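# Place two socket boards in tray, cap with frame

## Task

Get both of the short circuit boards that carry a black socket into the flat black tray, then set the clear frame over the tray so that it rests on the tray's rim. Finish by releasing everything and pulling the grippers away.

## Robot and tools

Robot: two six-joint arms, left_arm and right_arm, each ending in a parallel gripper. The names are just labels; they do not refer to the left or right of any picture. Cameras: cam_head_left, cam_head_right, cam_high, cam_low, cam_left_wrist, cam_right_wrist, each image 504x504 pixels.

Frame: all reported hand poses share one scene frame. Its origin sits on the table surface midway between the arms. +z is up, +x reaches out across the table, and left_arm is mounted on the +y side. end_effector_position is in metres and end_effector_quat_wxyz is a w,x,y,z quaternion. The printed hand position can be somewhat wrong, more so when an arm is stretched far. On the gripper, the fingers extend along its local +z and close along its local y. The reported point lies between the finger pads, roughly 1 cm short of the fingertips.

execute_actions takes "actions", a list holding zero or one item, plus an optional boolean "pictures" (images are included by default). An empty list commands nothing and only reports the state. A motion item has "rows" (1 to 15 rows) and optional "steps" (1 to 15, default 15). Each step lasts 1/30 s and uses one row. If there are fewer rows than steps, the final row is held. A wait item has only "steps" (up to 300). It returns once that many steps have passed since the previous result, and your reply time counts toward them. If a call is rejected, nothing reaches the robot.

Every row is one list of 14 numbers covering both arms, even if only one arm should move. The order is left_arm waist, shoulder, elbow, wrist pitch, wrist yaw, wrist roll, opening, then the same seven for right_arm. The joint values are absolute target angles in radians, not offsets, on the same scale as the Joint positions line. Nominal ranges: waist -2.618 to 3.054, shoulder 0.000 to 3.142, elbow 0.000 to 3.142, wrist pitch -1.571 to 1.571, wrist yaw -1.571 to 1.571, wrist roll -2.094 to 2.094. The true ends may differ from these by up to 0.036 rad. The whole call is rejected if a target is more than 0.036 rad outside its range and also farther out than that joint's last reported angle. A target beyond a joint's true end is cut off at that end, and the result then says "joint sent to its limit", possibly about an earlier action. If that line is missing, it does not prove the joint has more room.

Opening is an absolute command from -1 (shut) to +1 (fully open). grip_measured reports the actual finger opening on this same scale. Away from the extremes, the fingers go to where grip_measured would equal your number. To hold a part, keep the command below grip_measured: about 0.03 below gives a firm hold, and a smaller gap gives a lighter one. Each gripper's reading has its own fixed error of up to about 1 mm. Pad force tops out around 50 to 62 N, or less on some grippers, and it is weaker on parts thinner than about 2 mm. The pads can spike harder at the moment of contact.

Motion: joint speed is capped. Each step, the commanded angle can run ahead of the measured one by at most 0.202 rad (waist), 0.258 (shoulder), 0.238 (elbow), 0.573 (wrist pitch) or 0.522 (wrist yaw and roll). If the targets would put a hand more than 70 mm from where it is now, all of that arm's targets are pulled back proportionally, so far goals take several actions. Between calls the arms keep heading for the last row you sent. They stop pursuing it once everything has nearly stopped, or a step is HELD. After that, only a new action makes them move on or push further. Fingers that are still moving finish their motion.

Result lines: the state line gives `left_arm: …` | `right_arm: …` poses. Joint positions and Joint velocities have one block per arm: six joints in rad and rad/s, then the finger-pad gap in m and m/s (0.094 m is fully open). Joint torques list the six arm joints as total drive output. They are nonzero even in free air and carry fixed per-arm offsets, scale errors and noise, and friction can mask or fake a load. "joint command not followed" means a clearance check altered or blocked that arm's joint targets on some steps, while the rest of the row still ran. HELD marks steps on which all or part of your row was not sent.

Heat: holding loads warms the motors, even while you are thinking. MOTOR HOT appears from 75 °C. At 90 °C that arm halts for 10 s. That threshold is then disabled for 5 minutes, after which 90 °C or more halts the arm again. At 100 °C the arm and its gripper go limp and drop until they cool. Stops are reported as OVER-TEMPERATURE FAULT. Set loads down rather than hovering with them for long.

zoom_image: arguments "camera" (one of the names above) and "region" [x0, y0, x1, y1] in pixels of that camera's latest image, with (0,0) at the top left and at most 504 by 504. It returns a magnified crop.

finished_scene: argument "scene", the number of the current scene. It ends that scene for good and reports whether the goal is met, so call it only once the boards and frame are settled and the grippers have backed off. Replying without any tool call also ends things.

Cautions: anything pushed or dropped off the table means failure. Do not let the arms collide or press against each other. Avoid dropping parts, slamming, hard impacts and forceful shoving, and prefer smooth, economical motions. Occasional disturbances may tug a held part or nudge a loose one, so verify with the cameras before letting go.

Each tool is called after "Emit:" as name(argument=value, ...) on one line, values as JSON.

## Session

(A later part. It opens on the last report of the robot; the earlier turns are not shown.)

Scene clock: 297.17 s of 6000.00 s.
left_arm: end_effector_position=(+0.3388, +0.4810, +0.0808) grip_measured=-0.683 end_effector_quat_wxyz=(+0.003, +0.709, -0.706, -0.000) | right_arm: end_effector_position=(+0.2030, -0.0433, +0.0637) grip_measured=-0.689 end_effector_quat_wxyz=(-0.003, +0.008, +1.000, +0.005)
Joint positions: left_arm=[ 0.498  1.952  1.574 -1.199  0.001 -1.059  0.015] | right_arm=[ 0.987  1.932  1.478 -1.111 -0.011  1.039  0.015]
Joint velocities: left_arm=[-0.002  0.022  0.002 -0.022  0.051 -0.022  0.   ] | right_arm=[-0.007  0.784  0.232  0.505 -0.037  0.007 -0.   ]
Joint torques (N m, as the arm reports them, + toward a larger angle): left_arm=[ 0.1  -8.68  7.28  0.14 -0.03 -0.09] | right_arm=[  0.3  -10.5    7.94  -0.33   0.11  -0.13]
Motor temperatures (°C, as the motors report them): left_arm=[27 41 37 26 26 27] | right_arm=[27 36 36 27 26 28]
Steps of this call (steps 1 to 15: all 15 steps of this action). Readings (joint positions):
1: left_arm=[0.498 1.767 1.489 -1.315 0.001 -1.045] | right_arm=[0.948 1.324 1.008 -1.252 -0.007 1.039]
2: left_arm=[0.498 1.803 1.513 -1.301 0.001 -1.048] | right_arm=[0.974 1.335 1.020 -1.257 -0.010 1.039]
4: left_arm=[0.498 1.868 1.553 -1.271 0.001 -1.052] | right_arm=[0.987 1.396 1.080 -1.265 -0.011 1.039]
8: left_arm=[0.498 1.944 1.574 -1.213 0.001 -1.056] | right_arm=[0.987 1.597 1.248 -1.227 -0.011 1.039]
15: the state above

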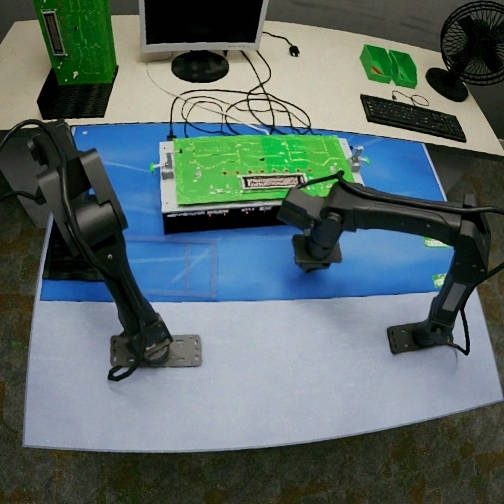

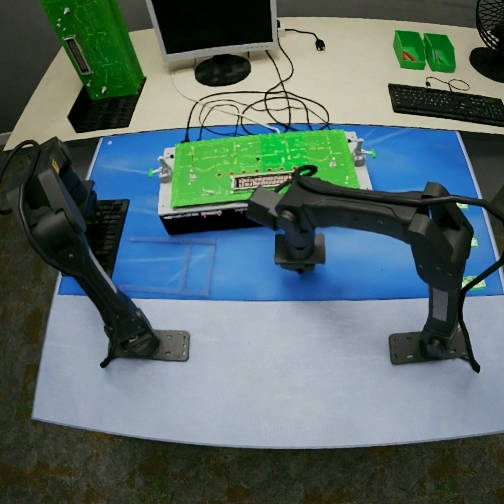

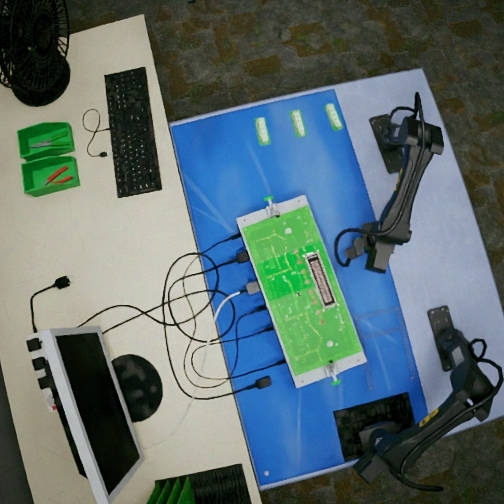

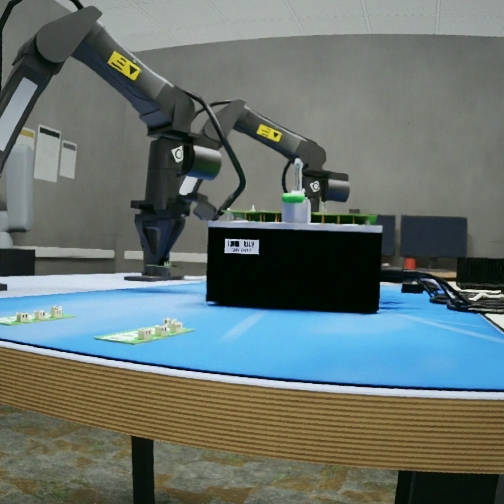

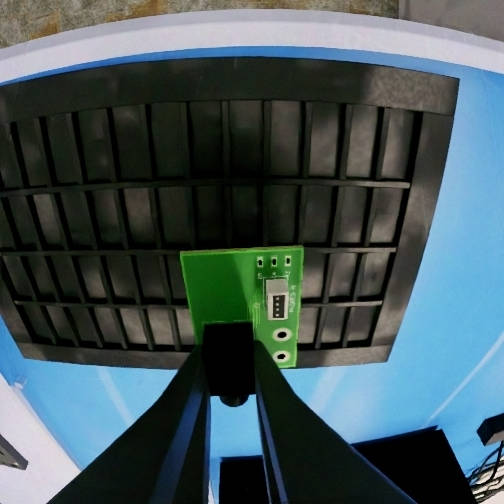

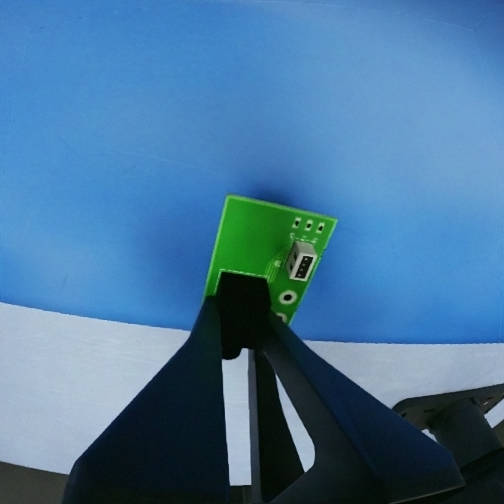

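Emit:
execute_actions(actions=[{"rows":[[0.5,1.96,1.61,-1.2,0,-1.07,-0.72,0.985,1.98,1.51,-1.06,0,1.03,-0.72],[0.5,1.97,1.62,-1.195,0,-1.07,-0.72,0.985,1.99,1.51,-1.05,0,1.03,-0.72],[0.5,1.98,1.63,-1.19,0,-1.07,-0.72,0.985,2.0,1.51,-1.04,0,1.03,-0.72],[0.5,1.99,1.633,-1.18,0,-1.07,-0.72,0.985,2.01,1.51,-1.03,0,1.03,-0.72],[0.5,2.0,1.633,-1.17,0,-1.07,-0.72,0.985,2.02,1.51,-1.02,0,1.03,-0.72],[0.5,2.01,1.633,-1.16,0,-1.07,-0.72,0.985,2.028,1.51,-1.01,0,1.03,-0.72],[0.5,2.02,1.633,-1.15,0,-1.07,-0.72,0.985,2.034,1.51,-1.005,0,1.03,-0.72],[0.5,2.03,1.633,-1.14,0,-1.07,-0.72,0.985,2.039,1.51,-1.0,0,1.03,-0.72],[0.5,2.04,1.633,-1.13,0,-1.07,-0.72,0.985,2.043,1.51,-0.995,0,1.03,-0.72],[0.5,2.05,1.633,-1.12,0,-1.07,-0.72,0.985,2.047,1.51,-0.99,0,1.03,-0.72],[0.5,2.06,1.633,-1.11,0,-1.07,-0.72,0.985,2.05,1.51,-0.99,0,1.03,-0.72],[0.5,2.07,1.633,-1.1,0,-1.07,-0.72,0.985,2.053,1.51,-0.99,0,1.03,-0.72],[0.5,2.075,1.633,-1.095,0,-1.07,-0.72,0.985,2.055,1.51,-0.99,0,1.03,-0.72]],"steps":15}], pictures=false)

Emit:
execute_actions(actions=[{"steps":10}])

Scene clock: 317.37 s of 6000.00 s.
left_arm: end_effector_position=(+0.3604, +0.4932, +0.0474) grip_measured=-0.683 end_effector_quat_wxyz=(+0.004, +0.709, -0.705, -0.001) | right_arm: end_effector_position=(+0.2122, -0.0282, +0.0236) grip_measured=-0.689 end_effector_quat_wxyz=(-0.006, +0.008, +1.000, -0.000)
Joint positions: left_arm=[ 0.498  2.072  1.614 -1.121  0.001 -1.06   0.015] | right_arm=[ 0.987  2.051  1.484 -1.012 -0.011  1.039  0.015]
Joint velocities: left_arm=[ 0.002  0.208 -0.022  0.125 -0.066  0.066 -0.001] | right_arm=[-0.002 -0.002 -0.002  0.081 -0.022  0.022  0.001]
Joint torques (N m, as the arm reports them, + toward a larger angle): left_arm=[ 0.27 -9.54  6.56  0.17 -0.02 -0.08] | right_arm=[-0.13 -8.66  8.47  0.35  0.12 -0.14]
Motor temperatures (°C, as the motors report them): left_arm=[27 42 39 26 26 27] | right_arm=[27 38 38 27 26 28]
Steps of this call (steps 1 to 30: the robot went on to your last target; steps 31 to 90: nothing new was sent; then 16.70 s passed at rest; steps 91 to 105: all 15 steps of this action). Readings (joint positions):
91: left_arm=[0.498 1.952 1.576 -1.197 0.001 -1.060] | right_arm=[0.987 1.970 1.484 -1.090 -0.011 1.039]
92: left_arm=[0.498 1.953 1.580 -1.198 0.001 -1.060] | right_arm=[0.987 1.970 1.484 -1.086 -0.011 1.039]
94: left_arm=[0.498 1.963 1.598 -1.197 0.001 -1.060] | right_arm=[0.987 1.976 1.484 -1.072 -0.011 1.039]
98: left_arm=[0.498 1.994 1.614 -1.172 0.001 -1.060] | right_arm=[0.987 2.014 1.484 -1.039 -0.011 1.039]
105: the state above

Scene clock: 317.70 s of 6000.00 s.
left_arm: end_effector_position=(+0.3637, +0.4951, +0.0445) grip_measured=-0.683 end_effector_quat_wxyz=(-0.001, +0.709, -0.705, +0.001) | right_arm: end_effector_position=(+0.2126, -0.0277, +0.0235) grip_measured=-0.689 end_effector_quat_wxyz=(-0.006, +0.008, +1.000, +0.001)
Joint positions: left_arm=[ 0.498  2.079  1.614 -1.103  0.001 -1.06   0.015] | right_arm=[ 0.987  2.051  1.484 -1.009 -0.01   1.039  0.015]
Joint velocities: left_arm=[-0.017 -0.007  0.002 -0.022 -0.095 -0.066 -0.001] | right_arm=[ 0.007 -0.012  0.007 -0.037 -0.037 -0.095 -0.002]
Joint torques (N m, as the arm reports them, + toward a larger angle): left_arm=[ 0.13 -9.25  6.63  0.22 -0.02 -0.08] | right_arm=[-0.08 -8.67  8.45  0.38  0.11 -0.14]
Motor temperatures (°C, as the motors report them): left_arm=[27 42 39 26 26 27] | right_arm=[27 38 38 27 26 28]
Steps of this call (steps 1 to 10: the robot went on to your last target). Readings (joint positions):
1: left_arm=[0.498 2.077 1.614 -1.117 0.001 -1.060] | right_arm=[0.987 2.051 1.484 -1.010 -0.011 1.039]
2: left_arm=[0.498 2.079 1.614 -1.113 0.001 -1.060] | right_arm=[0.987 2.051 1.484 -1.010 -0.010 1.039]
4: left_arm=[0.498 2.079 1.615 -1.109 0.001 -1.060] | right_arm=[0.987 2.051 1.484 -1.009 -0.010 1.039]
8: left_arm=[0.498 2.079 1.615 -1.105 0.001 -1.060] | right_arm=[0.987 2.051 1.484 -1.009 -0.010 1.039]
10: the state above

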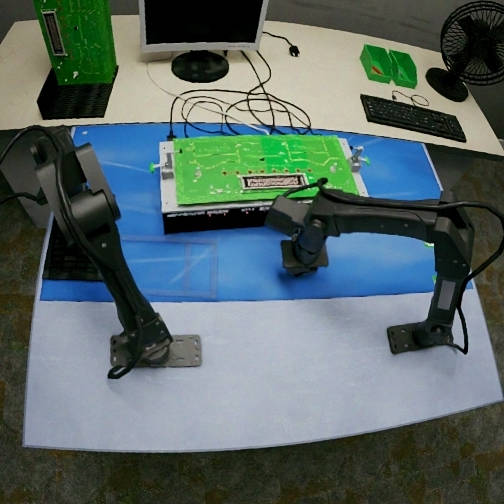

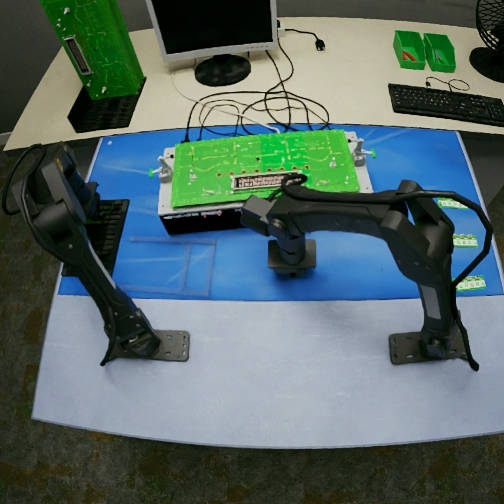

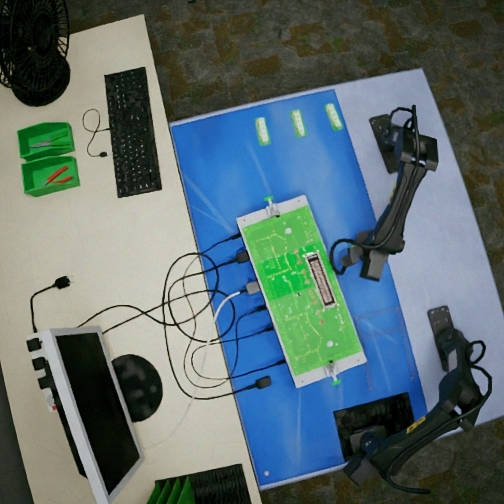

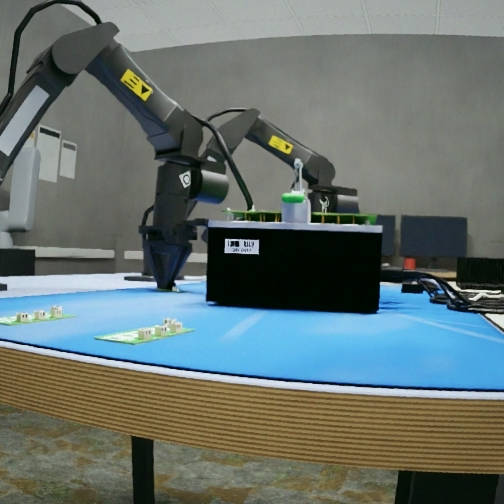

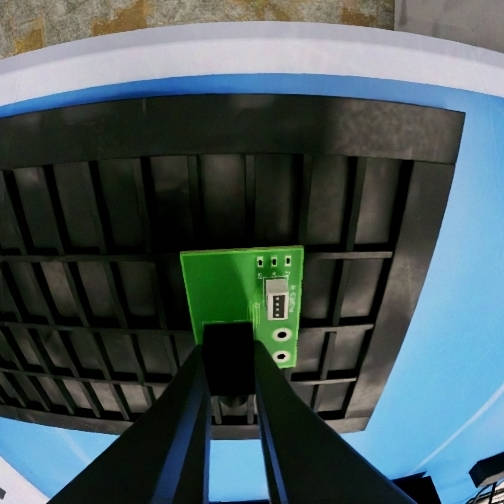

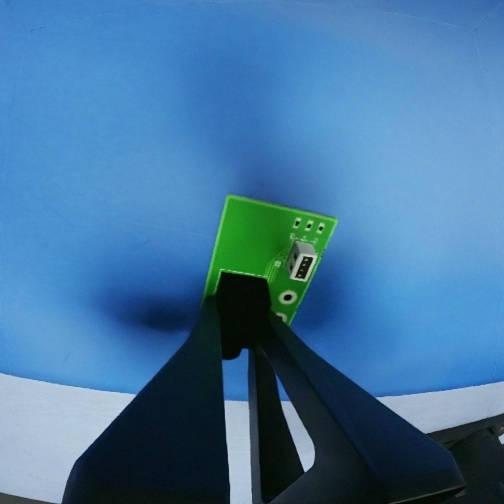

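Lower left ~8 mm; right release and lift.

Emit:
execute_actions(actions=[{"rows":[[0.5,2.083,1.633,-1.09,0,-1.07,-0.72,0.985,2.05,1.5,-1.005,0,1.03,-0.6],[0.5,2.087,1.633,-1.086,0,-1.07,-0.72,0.985,2.05,1.5,-1.005,0,1.03,-0.45],[0.5,2.091,1.633,-1.082,0,-1.07,-0.72,0.985,2.05,1.5,-1.005,0,1.03,-0.3],[0.5,2.094,1.633,-1.08,0,-1.07,-0.72,0.985,2.05,1.5,-1.005,0,1.03,-0.3],[0.5,2.097,1.633,-1.078,0,-1.07,-0.72,0.985,2.05,1.5,-1.005,0,1.03,-0.3],[0.5,2.1,1.633,-1.076,0,-1.07,-0.72,0.985,2.05,1.5,-1.005,0,1.03,-0.3],[0.5,2.102,1.633,-1.074,0,-1.07,-0.72,0.985,2.03,1.52,-1.03,0,1.03,-0.3],[0.5,2.104,1.633,-1.072,0,-1.07,-0.72,0.985,2.01,1.53,-1.06,0,1.03,-0.3],[0.5,2.104,1.633,-1.072,0,-1.07,-0.72,0.985,1.99,1.54,-1.09,0,1.03,-0.3],[0.5,2.104,1.633,-1.072,0,-1.07,-0.72,0.985,1.97,1.55,-1.12,0,1.03,-0.3],[0.5,2.104,1.633,-1.072,0,-1.07,-0.72,0.985,1.95,1.56,-1.15,0,1.03,-0.3],[0.5,2.104,1.633,-1.072,0,-1.07,-0.72,0.985,1.94,1.57,-1.16,0,1.03,-0.3]],"steps":15}], pictures=false)

Emit:
execute_actions(actions=[{"rows":[[0.5,2.104,1.633,-1.072,0,-1.07,-0.72,0.985,1.89,1.53,-1.17,0,1.03,-0.3],[0.5,2.104,1.633,-1.072,0,-1.07,-0.72,0.985,1.84,1.49,-1.18,0,1.03,-0.3],[0.5,2.104,1.633,-1.072,0,-1.07,-0.72,0.985,1.79,1.45,-1.19,0,1.03,-0.3],[0.5,2.104,1.633,-1.072,0,-1.07,-0.72,0.985,1.74,1.41,-1.2,0,1.03,-0.3],[0.5,2.104,1.633,-1.072,0,-1.07,-0.72,0.985,1.69,1.37,-1.2,0,1.03,-0.3],[0.5,2.104,1.633,-1.072,0,-1.07,-0.72,0.985,1.64,1.33,-1.21,0,1.03,-0.3],[0.5,2.104,1.633,-1.072,0,-1.07,-0.72,0.985,1.59,1.28,-1.22,0,1.03,-0.3],[0.5,2.104,1.633,-1.072,0,-1.07,-0.72,0.985,1.54,1.23,-1.23,0,1.03,-0.3],[0.5,2.104,1.633,-1.072,0,-1.07,-0.72,0.985,1.49,1.19,-1.24,0,1.03,-0.3],[0.5,2.104,1.633,-1.072,0,-1.07,-0.72,0.985,1.44,1.14,-1.24,0,1.03,-0.3],[0.5,2.104,1.633,-1.072,0,-1.07,-0.72,0.95,1.39,1.1,-1.25,0,1.03,-0.3],[0.5,2.104,1.633,-1.072,0,-1.07,-0.72,0.9,1.35,1.05,-1.26,0,1.03,-0.3],[0.5,2.104,1.633,-1.072,0,-1.07,-0.72,0.85,1.3,1.0,-1.26,0,1.03,-0.3],[0.5,2.104,1.633,-1.072,0,-1.07,-0.72,0.8,1.25,0.97,-1.26,0,1.03,-0.3],[0.5,2.104,1.633,-1.072,0,-1.07,-0.72,0.75,1.2,0.94,-1.26,0,1.03,-0.3]],"steps":15}], pictures=false)

Emit:
execute_actions(actions=[{"rows":[[0.5,2.104,1.633,-1.072,0,-1.07,-0.72,-0.2,1.0,0.8,-1.25,0,1.03,-0.3]],"steps":15}], pictures=false)

Scene clock: 351.10 s of 6000.00 s.
left_arm: end_effector_position=(+0.3674, +0.4973, +0.0379) grip_measured=-0.683 end_effector_quat_wxyz=(-0.004, +0.709, -0.705, +0.001) | right_arm: end_effector_position=(+0.2115, -0.0294, +0.0650) grip_measured=-0.302 end_effector_quat_wxyz=(+0.002, +0.008, +1.000, +0.013)
Joint positions: left_arm=[ 0.498  2.097  1.615 -1.081  0.001 -1.06   0.015] | right_arm=[ 0.987  1.975  1.543 -1.114 -0.01   1.039  0.033]
Joint velocities: left_arm=[-0.007  0.017  0.007  0.022 -0.037 -0.051 -0.   ] | right_arm=[-0.007 -0.383  0.212 -0.198 -0.037  0.037 -0.   ]
Joint torques (N m, as the arm reports them, + toward a larger angle): left_arm=[ 0.15 -8.85  6.4   0.16 -0.03 -0.07] | right_arm=[-0.09 -9.6   7.74  0.15  0.11 -0.14]
Motor temperatures (°C, as the motors report them): left_arm=[27 43 40 26 26 27] | right_arm=[27 38 38 27 26 28]
Steps of this call (steps 1 to 30: the robot went on to your last target; steps 31 to 90: nothing new was sent; then 29.90 s passed at rest; steps 91 to 105: all 15 steps of this action). Readings (joint positions):
91: left_arm=[0.498 2.079 1.614 -1.101 0.001 -1.060] | right_arm=[0.987 2.051 1.484 -1.009 -0.010 1.039]
92: left_arm=[0.498 2.079 1.614 -1.100 0.001 -1.060] | right_arm=[0.987 2.051 1.484 -1.009 -0.010 1.039]
94: left_arm=[0.498 2.079 1.615 -1.096 0.001 -1.060] | right_arm=[0.987 2.051 1.484 -1.009 -0.010 1.039]
98: left_arm=[0.498 2.086 1.615 -1.087 0.001 -1.060] | right_arm=[0.987 2.051 1.489 -1.017 -0.010 1.039]
105: the state above

Scene clock: 351.60 s of 6000.00 s.
left_arm: end_effector_position=(+0.3677, +0.4974, +0.0379) grip_measured=-0.683 end_effector_quat_wxyz=(-0.004, +0.709, -0.705, +0.002) | right_arm: end_effector_position=(+0.1504, -0.1866, +0.1107) grip_measured=-0.302 end_effector_quat_wxyz=(+0.008, +0.079, +0.997, +0.023)
Joint positions: left_arm=[ 0.498  2.097  1.615 -1.08   0.001 -1.06   0.015] | right_arm=[ 0.844  1.302  1.005 -1.228 -0.013  1.038  0.033]
Joint velocities: left_arm=[ 0.007  0.002 -0.007 -0.037 -0.037  0.037  0.001] | right_arm=[-1.565 -1.233 -1.189 -0.125  0.095  0.037 -0.001]
Joint torques (N m, as the arm reports them, + toward a larger angle): left_arm=[ 0.11 -8.73  6.57  0.23 -0.01 -0.08] | right_arm=[-0.08 -5.33  7.21  0.22  0.06 -0.12]
Motor temperatures (°C, as the motors report them): left_arm=[27 43 40 26 26 27] | right_arm=[27 38 38 27 26 28]
Steps of this call (steps 1 to 15: all 15 steps of this action). Readings (joint positions):
1: left_arm=[0.498 2.097 1.615 -1.081 0.001 -1.060] | right_arm=[0.987 1.958 1.544 -1.117 -0.010 1.039]
2: left_arm=[0.498 2.097 1.615 -1.080 0.001 -1.060] | right_arm=[0.987 1.936 1.535 -1.119 -0.010 1.039]
4: left_arm=[0.498 2.097 1.615 -1.080 0.001 -1.060] | right_arm=[0.987 1.863 1.479 -1.125 -0.010 1.039]
8: left_arm=[0.498 2.097 1.615 -1.080 0.001 -1.060] | right_arm=[0.987 1.653 1.317 -1.163 -0.010 1.039]
15: the state above

Scene clock: 352.10 s of 6000.00 s.
left_arm: end_effector_position=(+0.3677, +0.4974, +0.0379) grip_measured=-0.683 end_effector_quat_wxyz=(-0.004, +0.709, -0.705, +0.002) | right_arm: end_effector_position=(+0.1764, -0.3750, +0.1045) grip_measured=-0.302 end_effector_quat_wxyz=(+0.053, +0.556, +0.829, +0.025)
Joint positions: left_arm=[ 0.498  2.097  1.615 -1.08   0.001 -1.06   0.015] | right_arm=[-0.179  1.01   0.806 -1.249  0.001  1.037  0.033]
Joint velocities: left_arm=[ 0.012  0.007  0.017  0.037 -0.051 -0.007  0.001] | right_arm=[-0.379 -0.002 -0.012  0.037  0.007 -0.095  0.   ]
Joint torques (N m, as the arm reports them, + toward a larger angle): left_arm=[ 0.1  -8.74  6.55  0.21 -0.03 -0.05] | right_arm=[ 0.3  -2.07  6.19  0.41 -0.01 -0.13]
Motor temperatures (°C, as the motors report them): left_arm=[27 43 40 26 26 27] | right_arm=[27 38 38 27 26 28]
Steps of this call (steps 1 to 15: all 15 steps of this action). Readings (joint positions):
1: left_arm=[0.498 2.097 1.615 -1.080 0.001 -1.060] | right_arm=[0.781 1.242 0.949 -1.218 -0.014 1.037]
2: left_arm=[0.498 2.097 1.615 -1.080 0.001 -1.060] | right_arm=[0.704 1.167 0.886 -1.213 -0.012 1.037]
4: left_arm=[0.498 2.097 1.615 -1.080 0.001 -1.060] | right_arm=[0.547 1.048 0.816 -1.249 -0.006 1.037]
8: left_arm=[0.498 2.097 1.615 -1.080 0.001 -1.060] | right_arm=[0.247 1.010 0.806 -1.257 -0.004 1.037]
15: the state above

Emit:
execute_actions(actions=[{"rows":[[0.5,2.112,1.633,-1.072,0,-1.07,-0.72,-0.2,1.0,0.8,-1.25,0,1.03,-0.3],[0.5,2.112,1.633,-1.072,0,-1.07,-0.72,-0.2,1.0,0.8,-1.25,0,1.03,-0.3],[0.5,2.112,1.633,-1.072,0,-1.07,-0.72,-0.2,1.0,0.8,-1.25,0,1.03,-0.3],[0.5,2.112,1.633,-1.072,0,-1.07,-0.72,-0.2,1.0,0.8,-1.25,0,1.03,-0.3],[0.5,2.112,1.633,-1.072,0,-1.07,-0.72,-0.2,1.0,0.8,-1.25,0,1.03,-0.3],[0.5,2.1,1.633,-1.072,0,-1.07,-0.62,-0.2,1.0,0.8,-1.25,0,1.03,-0.3],[0.5,2.1,1.633,-1.072,0,-1.07,-0.5,-0.2,1.0,0.8,-1.25,0,1.03,-0.3],[0.5,2.1,1.633,-1.072,0,-1.07,-0.35,-0.2,1.0,0.8,-1.25,0,1.03,-0.3],[0.5,2.1,1.633,-1.072,0,-1.07,-0.35,-0.2,1.0,0.8,-1.25,0,1.03,-0.3],[0.5,2.1,1.633,-1.072,0,-1.07,-0.35,-0.2,1.0,0.8,-1.25,0,1.03,-0.3],[0.5,2.08,1.645,-1.1,0,-1.07,-0.35,-0.2,1.0,0.8,-1.25,0,1.03,-0.3],[0.5,2.06,1.655,-1.13,0,-1.07,-0.35,-0.2,1.0,0.8,-1.25,0,1.03,-0.3],[0.5,2.04,1.665,-1.16,0,-1.07,-0.35,-0.2,1.0,0.8,-1.25,0,1.03,-0.3],[0.5,2.02,1.67,-1.19,0,-1.07,-0.35,-0.2,1.0,0.8,-1.25,0,1.03,-0.3],[0.5,2.0,1.67,-1.21,0,-1.07,-0.35,-0.2,1.0,0.8,-1.25,0,1.03,-0.3]],"steps":15}], pictures=false)

Emit:
execute_actions(actions=[{"rows":[[0.5,1.97,1.66,-1.22,0,-1.05,-0.35,-0.2,1.0,0.8,-1.25,0,1.03,-0.3],[0.5,1.93,1.64,-1.24,0,-1.05,-0.35,-0.2,1.0,0.8,-1.25,0,1.03,-0.3],[0.5,1.89,1.61,-1.25,0,-1.05,-0.35,-0.2,1.0,0.8,-1.25,0,1.03,-0.3],[0.5,1.85,1.58,-1.26,0,-1.05,-0.35,-0.2,1.0,0.8,-1.25,0,1.03,-0.3],[0.5,1.8,1.55,-1.27,0,-1.05,-0.35,-0.2,1.0,0.8,-1.25,0,1.03,-0.3],[0.5,1.75,1.51,-1.28,0,-1.05,-0.35,-0.2,1.0,0.8,-1.25,0,1.03,-0.3],[0.5,1.7,1.47,-1.3,0,-1.05,-0.35,-0.2,1.0,0.8,-1.25,0,1.03,-0.3],[0.5,1.65,1.43,-1.31,0,-1.05,-0.35,-0.2,1.0,0.8,-1.25,0,1.03,-0.3],[0.5,1.6,1.39,-1.32,0,-1.05,-0.35,-0.2,1.0,0.8,-1.25,0,1.03,-0.3],[0.5,1.55,1.35,-1.33,0,-1.05,-0.35,-0.2,1.0,0.8,-1.25,0,1.03,-0.3],[0.5,1.5,1.32,-1.35,0,-1.05,-0.35,-0.2,1.0,0.8,-1.25,0,1.03,-0.3],[0.5,1.45,1.28,-1.36,0,-1.05,-0.35,-0.2,1.0,0.8,-1.25,0,1.03,-0.3],[0.47,1.4,1.25,-1.37,0,-1.05,-0.35,-0.2,1.0,0.8,-1.25,0,1.03,-0.3],[0.43,1.4,1.25,-1.37,0,-1.05,-0.35,-0.2,1.0,0.8,-1.25,0,1.03,-0.3],[0.38,1.4,1.25,-1.37,0,-1.05,-0.35,-0.2,1.0,0.8,-1.25,0,1.03,-0.3]],"steps":15}])

Emit:
execute_actions(actions=[{"rows":[[-1.075,1.4,1.25,-1.37,0,-1.05,-0.2,-0.2,1.0,0.8,-1.25,0,1.03,-0.3]],"steps":15}], pictures=false)

Emit:
execute_actions(actions=[{"steps":12}], pictures=false)

Emit:
execute_actions(actions=[{"rows":[[-1.075,1.45,1.28,-1.36,0,-1.05,-0.2,-0.2,1.0,0.8,-1.25,0,1.03,-0.3],[-1.075,1.5,1.31,-1.35,0,-1.05,-0.2,-0.2,1.0,0.8,-1.25,0,1.03,-0.3],[-1.075,1.55,1.34,-1.33,0,-1.05,-0.2,-0.2,1.0,0.8,-1.25,0,1.03,-0.3],[-1.075,1.6,1.38,-1.31,0,-1.05,-0.2,-0.2,1.0,0.8,-1.25,0,1.03,-0.3],[-1.075,1.65,1.41,-1.3,0,-1.05,-0.2,-0.2,1.0,0.8,-1.25,0,1.03,-0.3],[-1.075,1.7,1.44,-1.28,0,-1.05,-0.2,-0.2,1.0,0.8,-1.25,0,1.03,-0.3],[-1.075,1.75,1.48,-1.26,0,-1.05,-0.2,-0.2,1.0,0.8,-1.25,0,1.03,-0.3],[-1.075,1.8,1.51,-1.24,0,-1.05,-0.2,-0.2,1.0,0.8,-1.25,0,1.03,-0.3],[-1.075,1.85,1.54,-1.22,0,-1.05,-0.2,-0.2,1.0,0.8,-1.25,0,1.03,-0.3],[-1.075,1.9,1.57,-1.2,0,-1.05,-0.2,-0.2,1.0,0.8,-1.25,0,1.03,-0.3],[-1.075,1.94,1.6,-1.18,0,-1.05,-0.2,-0.2,1.0,0.8,-1.25,0,1.03,-0.3],[-1.075,1.97,1.61,-1.17,0,-1.05,-0.2,-0.2,1.0,0.8,-1.25,0,1.03,-0.3]],"steps":15}], pictures=false)

Emit:
execute_actions(actions=[{"rows":[[-1.075,1.97,1.61,-1.17,0,-1.05,-0.2,-0.2,1.0,0.8,-1.25,0,1.03,-0.3],[-1.075,1.97,1.61,-1.17,0,-1.05,-0.2,-0.2,1.0,0.8,-1.25,0,1.03,-0.3],[-1.075,1.99,1.595,-1.15,0,-1.05,-0.2,-0.2,1.0,0.8,-1.25,0,1.03,-0.3],[-1.075,2.01,1.58,-1.12,0,-1.05,-0.2,-0.2,1.0,0.8,-1.25,0,1.03,-0.3],[-1.075,2.025,1.565,-1.1,0,-1.05,-0.2,-0.2,1.0,0.8,-1.25,0,1.03,-0.3],[-1.075,2.04,1.553,-1.08,0,-1.05,-0.2,-0.2,1.0,0.8,-1.25,0,1.03,-0.3]],"steps":15}])

Scene clock: 407.93 s of 6000.00 s.
left_arm: end_effector_position=(+0.3629, +0.4947, +0.0506) grip_measured=-0.352 end_effector_quat_wxyz=(-0.000, +0.709, -0.705, +0.000) | right_arm: end_effector_position=(+0.1762, -0.3766, +0.1045) grip_measured=-0.302 end_effector_quat_wxyz=(+0.053, +0.560, +0.826, +0.025)
Joint positions: left_arm=[ 0.498  2.072  1.629 -1.126  0.001 -1.06   0.03 ] | right_arm=[-0.189  1.01   0.806 -1.249  0.001  1.037  0.033]
Joint velocities: left_arm=[ 0.007 -0.442  0.085 -0.432  0.007 -0.066 -0.   ] | right_arm=[ 0.002  0.002  0.012 -0.037  0.037  0.007  0.   ]
Joint torques (N m, as the arm reports them, + toward a larger angle): left_arm=[  0.07 -11.94   7.93  -0.07   0.    -0.08] | right_arm=[-0.76 -2.01  6.23  0.4   0.   -0.13]
Motor temperatures (°C, as the motors report them): left_arm=[27 44 40 26 26 27] | right_arm=[27 33 37 27 26 28]
Steps of this call (steps 1 to 30: the robot went on to your last target; steps 31 to 90: nothing new was sent; then 52.33 s passed at rest; steps 91 to 105: all 15 steps of this action). Readings (joint positions):
91: left_arm=[0.498 2.097 1.615 -1.080 0.001 -1.060] | right_arm=[-0.189 1.010 0.806 -1.249 0.001 1.037]
92: left_arm=[0.498 2.097 1.615 -1.080 0.001 -1.060] | right_arm=[-0.189 1.010 0.806 -1.249 0.001 1.037]
94: left_arm=[0.498 2.097 1.615 -1.080 0.001 -1.060] | right_arm=[-0.189 1.010 0.806 -1.249 0.001 1.037]
98: left_arm=[0.498 2.097 1.615 -1.079 0.001 -1.060] | right_arm=[-0.189 1.010 0.806 -1.249 0.001 1.037]
105: the state above

Scene clock: 408.43 s of 6000.00 s.
left_arm: end_effector_position=(+0.2450, +0.4193, +0.1589) grip_measured=-0.352 end_effector_quat_wxyz=(-0.048, +0.697, -0.715, +0.013) | right_arm: end_effector_position=(+0.1762, -0.3766, +0.1045) grip_measured=-0.302 end_effector_quat_wxyz=(+0.053, +0.560, +0.826, +0.025)
Joint positions: left_arm=[ 0.467  1.414  1.28  -1.337 -0.003 -1.059  0.03 ] | right_arm=[-0.189  1.01   0.806 -1.249  0.001  1.037  0.033]
Joint velocities: left_arm=[-0.774 -0.628 -0.364 -0.564  0.037 -0.007 -0.001] | right_arm=[ 0.002  0.007  0.002  0.11   0.007 -0.095  0.001]
Joint torques (N m, as the arm reports them, + toward a larger angle): left_arm=[-2.72 -2.15  5.14  0.81  0.1   0.13] | right_arm=[-0.75 -2.01  6.22  0.4   0.   -0.13]
Motor temperatures (°C, as the motors report them): left_arm=[27 44 40 26 26 27] | right_arm=[27 33 37 27 26 28]
Steps of this call (steps 1 to 15: all 15 steps of this action). Readings (joint positions):
1: left_arm=[0.498 2.053 1.630 -1.140 0.001 -1.060] | right_arm=[-0.189 1.010 0.806 -1.249 0.001 1.037]
2: left_arm=[0.498 2.027 1.630 -1.155 0.001 -1.060] | right_arm=[-0.189 1.010 0.806 -1.249 0.001 1.037]
4: left_arm=[0.498 1.955 1.618 -1.178 0.001 -1.060] | right_arm=[-0.189 1.010 0.806 -1.249 0.001 1.037]
8: left_arm=[0.498 1.743 1.517 -1.218 0.001 -1.059] | right_arm=[-0.189 1.010 0.806 -1.249 0.001 1.037]
15: the state above

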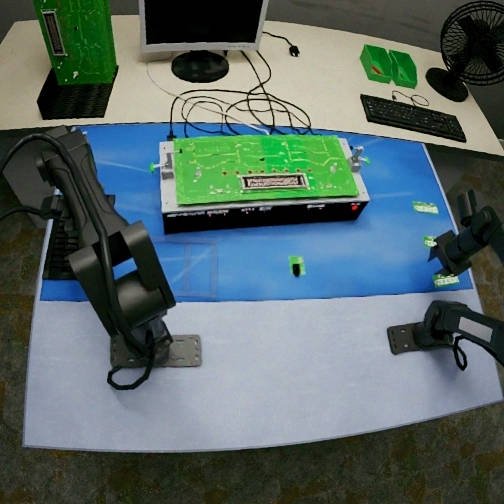

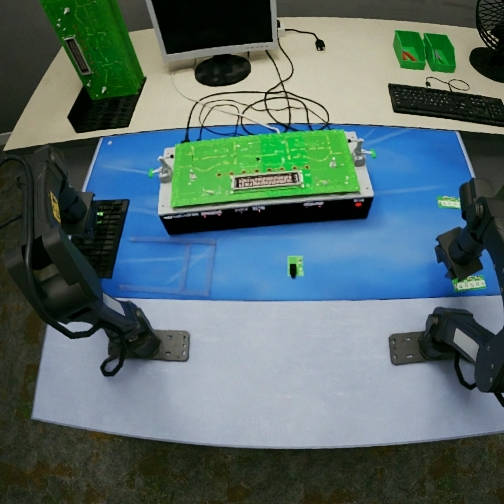

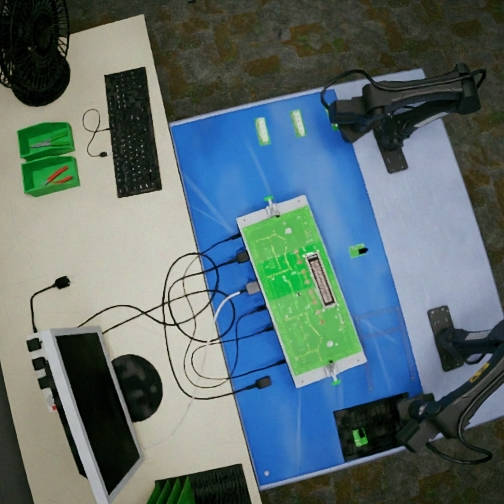

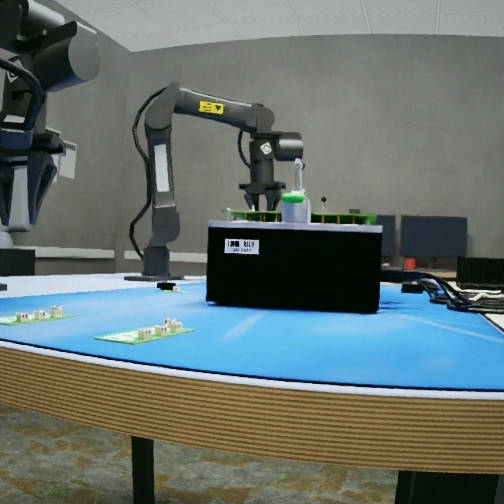

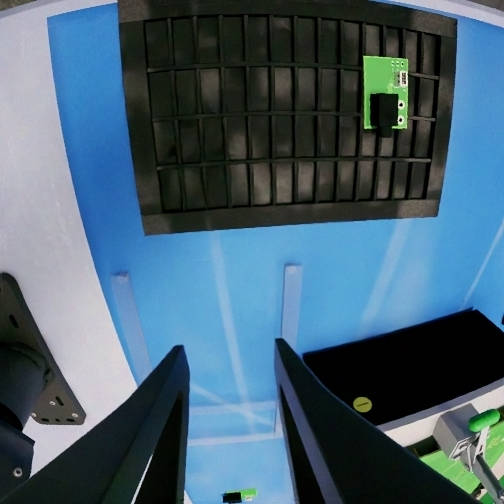

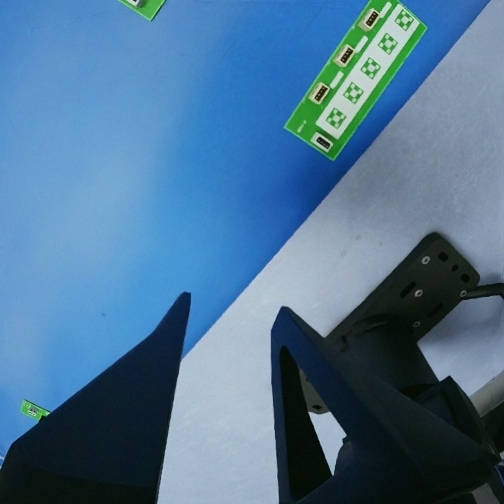

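Scene clock: 408.93 s of 6000.00 s.
left_arm: end_effector_position=(+0.2280, +0.1644, +0.1589) grip_measured=-0.202 end_effector_quat_wxyz=(+0.029, -0.237, +0.971, -0.033) | right_arm: end_effector_position=(+0.1762, -0.3766, +0.1045) grip_measured=-0.302 end_effector_quat_wxyz=(+0.053, +0.560, +0.826, +0.025)
Joint positions: left_arm=[-0.597  1.401  1.27  -1.354  0.003 -1.058  0.037] | right_arm=[-0.189  1.01   0.806 -1.249  0.001  1.037  0.033]
Joint velocities: left_arm=[-2.068  0.012 -0.002 -0.037  0.066 -0.007  0.   ] | right_arm=[-0.012 -0.007  0.007  0.022  0.022  0.037 -0.   ]
Joint torques (N m, as the arm reports them, + toward a larger angle): left_arm=[-0.01 -3.71  4.26  0.16 -0.03  0.13] | right_arm=[-0.75 -2.01  6.22  0.4   0.   -0.13]
Motor temperatures (°C, as the motors report them): left_arm=[27 43 40 26 26 27] | right_arm=[27 33 37 27 26 28]
Steps of this call (steps 1 to 15: all 15 steps of this action). Readings (joint positions):
1: left_arm=[0.423 1.400 1.272 -1.352 -0.008 -1.059] | right_arm=[-0.189 1.010 0.806 -1.249 0.001 1.037]
2: left_arm=[0.359 1.397 1.270 -1.359 -0.008 -1.059] | right_arm=[-0.189 1.010 0.806 -1.249 0.001 1.037]
4: left_arm=[0.214 1.399 1.270 -1.357 -0.006 -1.059] | right_arm=[-0.189 1.010 0.806 -1.249 0.001 1.037]
8: left_arm=[-0.081 1.401 1.270 -1.355 -0.002 -1.059] | right_arm=[-0.189 1.010 0.806 -1.249 0.001 1.037]
15: the state above

Scene clock: 409.33 s of 6000.00 s.
left_arm: end_effector_position=(+0.1389, +0.0826, +0.1589) grip_measured=-0.202 end_effector_quat_wxyz=(+0.014, +0.004, +0.999, -0.041) | right_arm: end_effector_position=(+0.1762, -0.3766, +0.1045) grip_measured=-0.302 end_effector_quat_wxyz=(+0.053, +0.560, +0.826, +0.025)
Joint positions: left_arm=[-1.083  1.401  1.27  -1.355  0.015 -1.058  0.037] | right_arm=[-0.189  1.01   0.806 -1.249  0.001  1.037  0.033]
Joint velocities: left_arm=[ 0.007 -0.017 -0.007 -0.051  0.007 -0.007  0.001] | right_arm=[-0.007  0.002  0.012  0.037 -0.022 -0.037  0.   ]
Joint torques (N m, as the arm reports them, + toward a larger angle): left_arm=[ 0.57 -3.75  4.11  0.15 -0.08  0.1 ] | right_arm=[-0.75 -2.01  6.22  0.41  0.01 -0.13]
Motor temperatures (°C, as the motors report them): left_arm=[27 43 40 26 26 27] | right_arm=[27 33 37 27 26 28]
Steps of this call (steps 1 to 12: the robot went on to your last target). Readings (joint positions):
1: left_arm=[-0.671 1.401 1.270 -1.354 0.003 -1.058] | right_arm=[-0.189 1.010 0.806 -1.249 0.001 1.037]
2: left_arm=[-0.745 1.401 1.270 -1.353 0.003 -1.058] | right_arm=[-0.189 1.010 0.806 -1.249 0.001 1.037]
4: left_arm=[-0.892 1.401 1.270 -1.353 0.003 -1.058] | right_arm=[-0.189 1.010 0.806 -1.249 0.001 1.037]
8: left_arm=[-1.080 1.401 1.270 -1.353 0.016 -1.058] | right_arm=[-0.189 1.010 0.806 -1.249 0.001 1.037]
12: the state above

Scene clock: 409.83 s of 6000.00 s.
left_arm: end_effector_position=(+0.1986, -0.0250, +0.0707) grip_measured=-0.202 end_effector_quat_wxyz=(-0.011, +0.004, +1.000, +0.005) | right_arm: end_effector_position=(+0.1762, -0.3766, +0.1045) grip_measured=-0.302 end_effector_quat_wxyz=(+0.053, +0.560, +0.826, +0.025)
Joint positions: left_arm=[-1.083  1.984  1.58  -1.185  0.015 -1.058  0.037] | right_arm=[-0.189  1.01   0.806 -1.249  0.001  1.037  0.033]
Joint velocities: left_arm=[ 0.007  0.354 -0.017  0.198 -0.022 -0.007 -0.002] | right_arm=[-0.007  0.007  0.002 -0.037 -0.037  0.037  0.001]
Joint torques (N m, as the arm reports them, + toward a larger angle): left_arm=[  0.45 -10.67   7.45   0.04  -0.16   0.12] | right_arm=[-0.75 -2.01  6.21  0.4   0.   -0.13]
Motor temperatures (°C, as the motors report them): left_arm=[27 43 40 26 26 27] | right_arm=[27 33 37 27 26 28]
Steps of this call (steps 1 to 15: all 15 steps of this action). Readings (joint positions):
1: left_arm=[-1.083 1.405 1.270 -1.356 0.015 -1.058] | right_arm=[-0.189 1.010 0.806 -1.249 0.001 1.037]
2: left_arm=[-1.083 1.418 1.275 -1.360 0.015 -1.058] | right_arm=[-0.189 1.010 0.806 -1.249 0.001 1.037]
4: left_arm=[-1.083 1.485 1.313 -1.365 0.015 -1.058] | right_arm=[-0.189 1.010 0.806 -1.249 0.001 1.037]
8: left_arm=[-1.083 1.701 1.441 -1.317 0.015 -1.058] | right_arm=[-0.189 1.010 0.806 -1.249 0.001 1.037]
15: the state above

Scene clock: 410.33 s of 6000.00 s.
left_arm: end_effector_position=(+0.2057, -0.0380, +0.0475) grip_measured=-0.202 end_effector_quat_wxyz=(-0.006, +0.004, +1.000, -0.005) | right_arm: end_effector_position=(+0.1762, -0.3766, +0.1045) grip_measured=-0.302 end_effector_quat_wxyz=(+0.053, +0.560, +0.826, +0.025)
Joint positions: left_arm=[-1.083  2.038  1.564 -1.094  0.015 -1.058  0.037] | right_arm=[-0.189  1.01   0.806 -1.249  0.001  1.037  0.033]
Joint velocities: left_arm=[-0.002 -0.022 -0.002  0.066 -0.007  0.037 -0.001] | right_arm=[-0.022  0.007 -0.002  0.007 -0.066 -0.037  0.   ]
Joint torques (N m, as the arm reports them, + toward a larger angle): left_arm=[ 0.44 -8.72  4.44  0.21 -0.17  0.1 ] | right_arm=[-0.76 -2.01  6.22  0.4   0.   -0.13]
Motor temperatures (°C, as the motors report them): left_arm=[27 43 40 26 26 27] | right_arm=[27 33 37 27 26 28]
Steps of this call (steps 1 to 15: all 15 steps of this action). Readings (joint positions):
1: left_arm=[-1.083 1.993 1.580 -1.182 0.015 -1.058] | right_arm=[-0.189 1.010 0.806 -1.249 0.001 1.037]
2: left_arm=[-1.083 1.995 1.580 -1.181 0.015 -1.058] | right_arm=[-0.189 1.010 0.806 -1.249 0.001 1.037]
4: left_arm=[-1.083 1.995 1.580 -1.171 0.015 -1.058] | right_arm=[-0.189 1.010 0.806 -1.249 0.001 1.037]
8: left_arm=[-1.083 2.017 1.579 -1.123 0.015 -1.058] | right_arm=[-0.189 1.010 0.806 -1.249 0.001 1.037]
15: the state above

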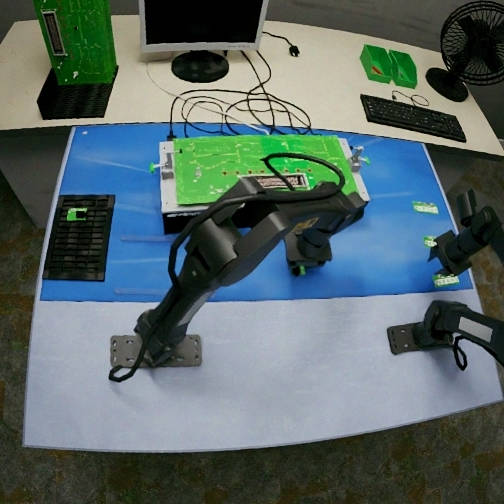

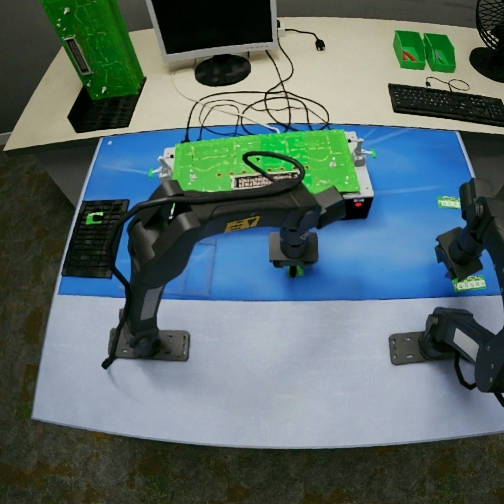

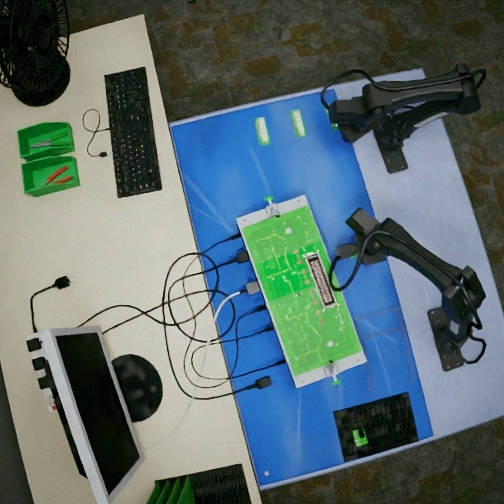

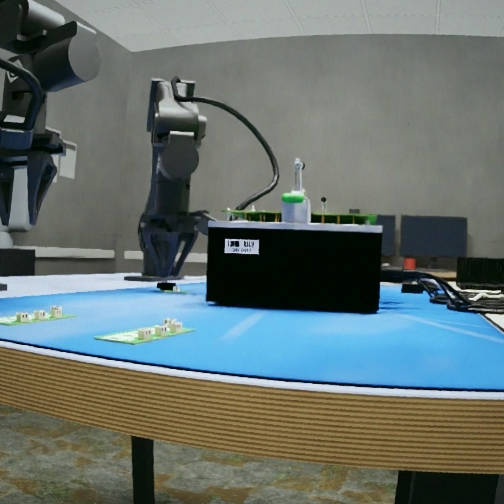

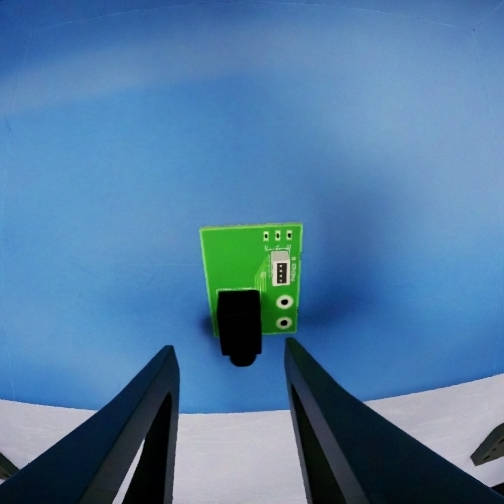

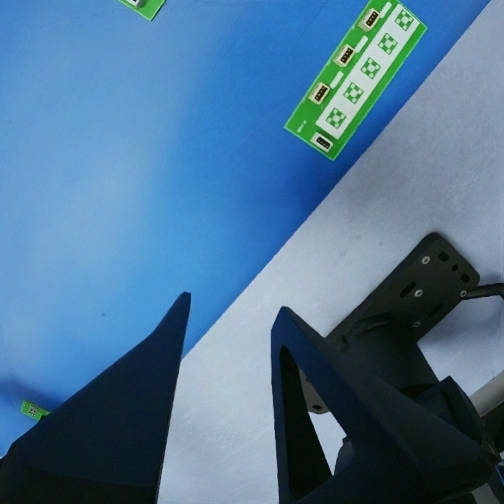

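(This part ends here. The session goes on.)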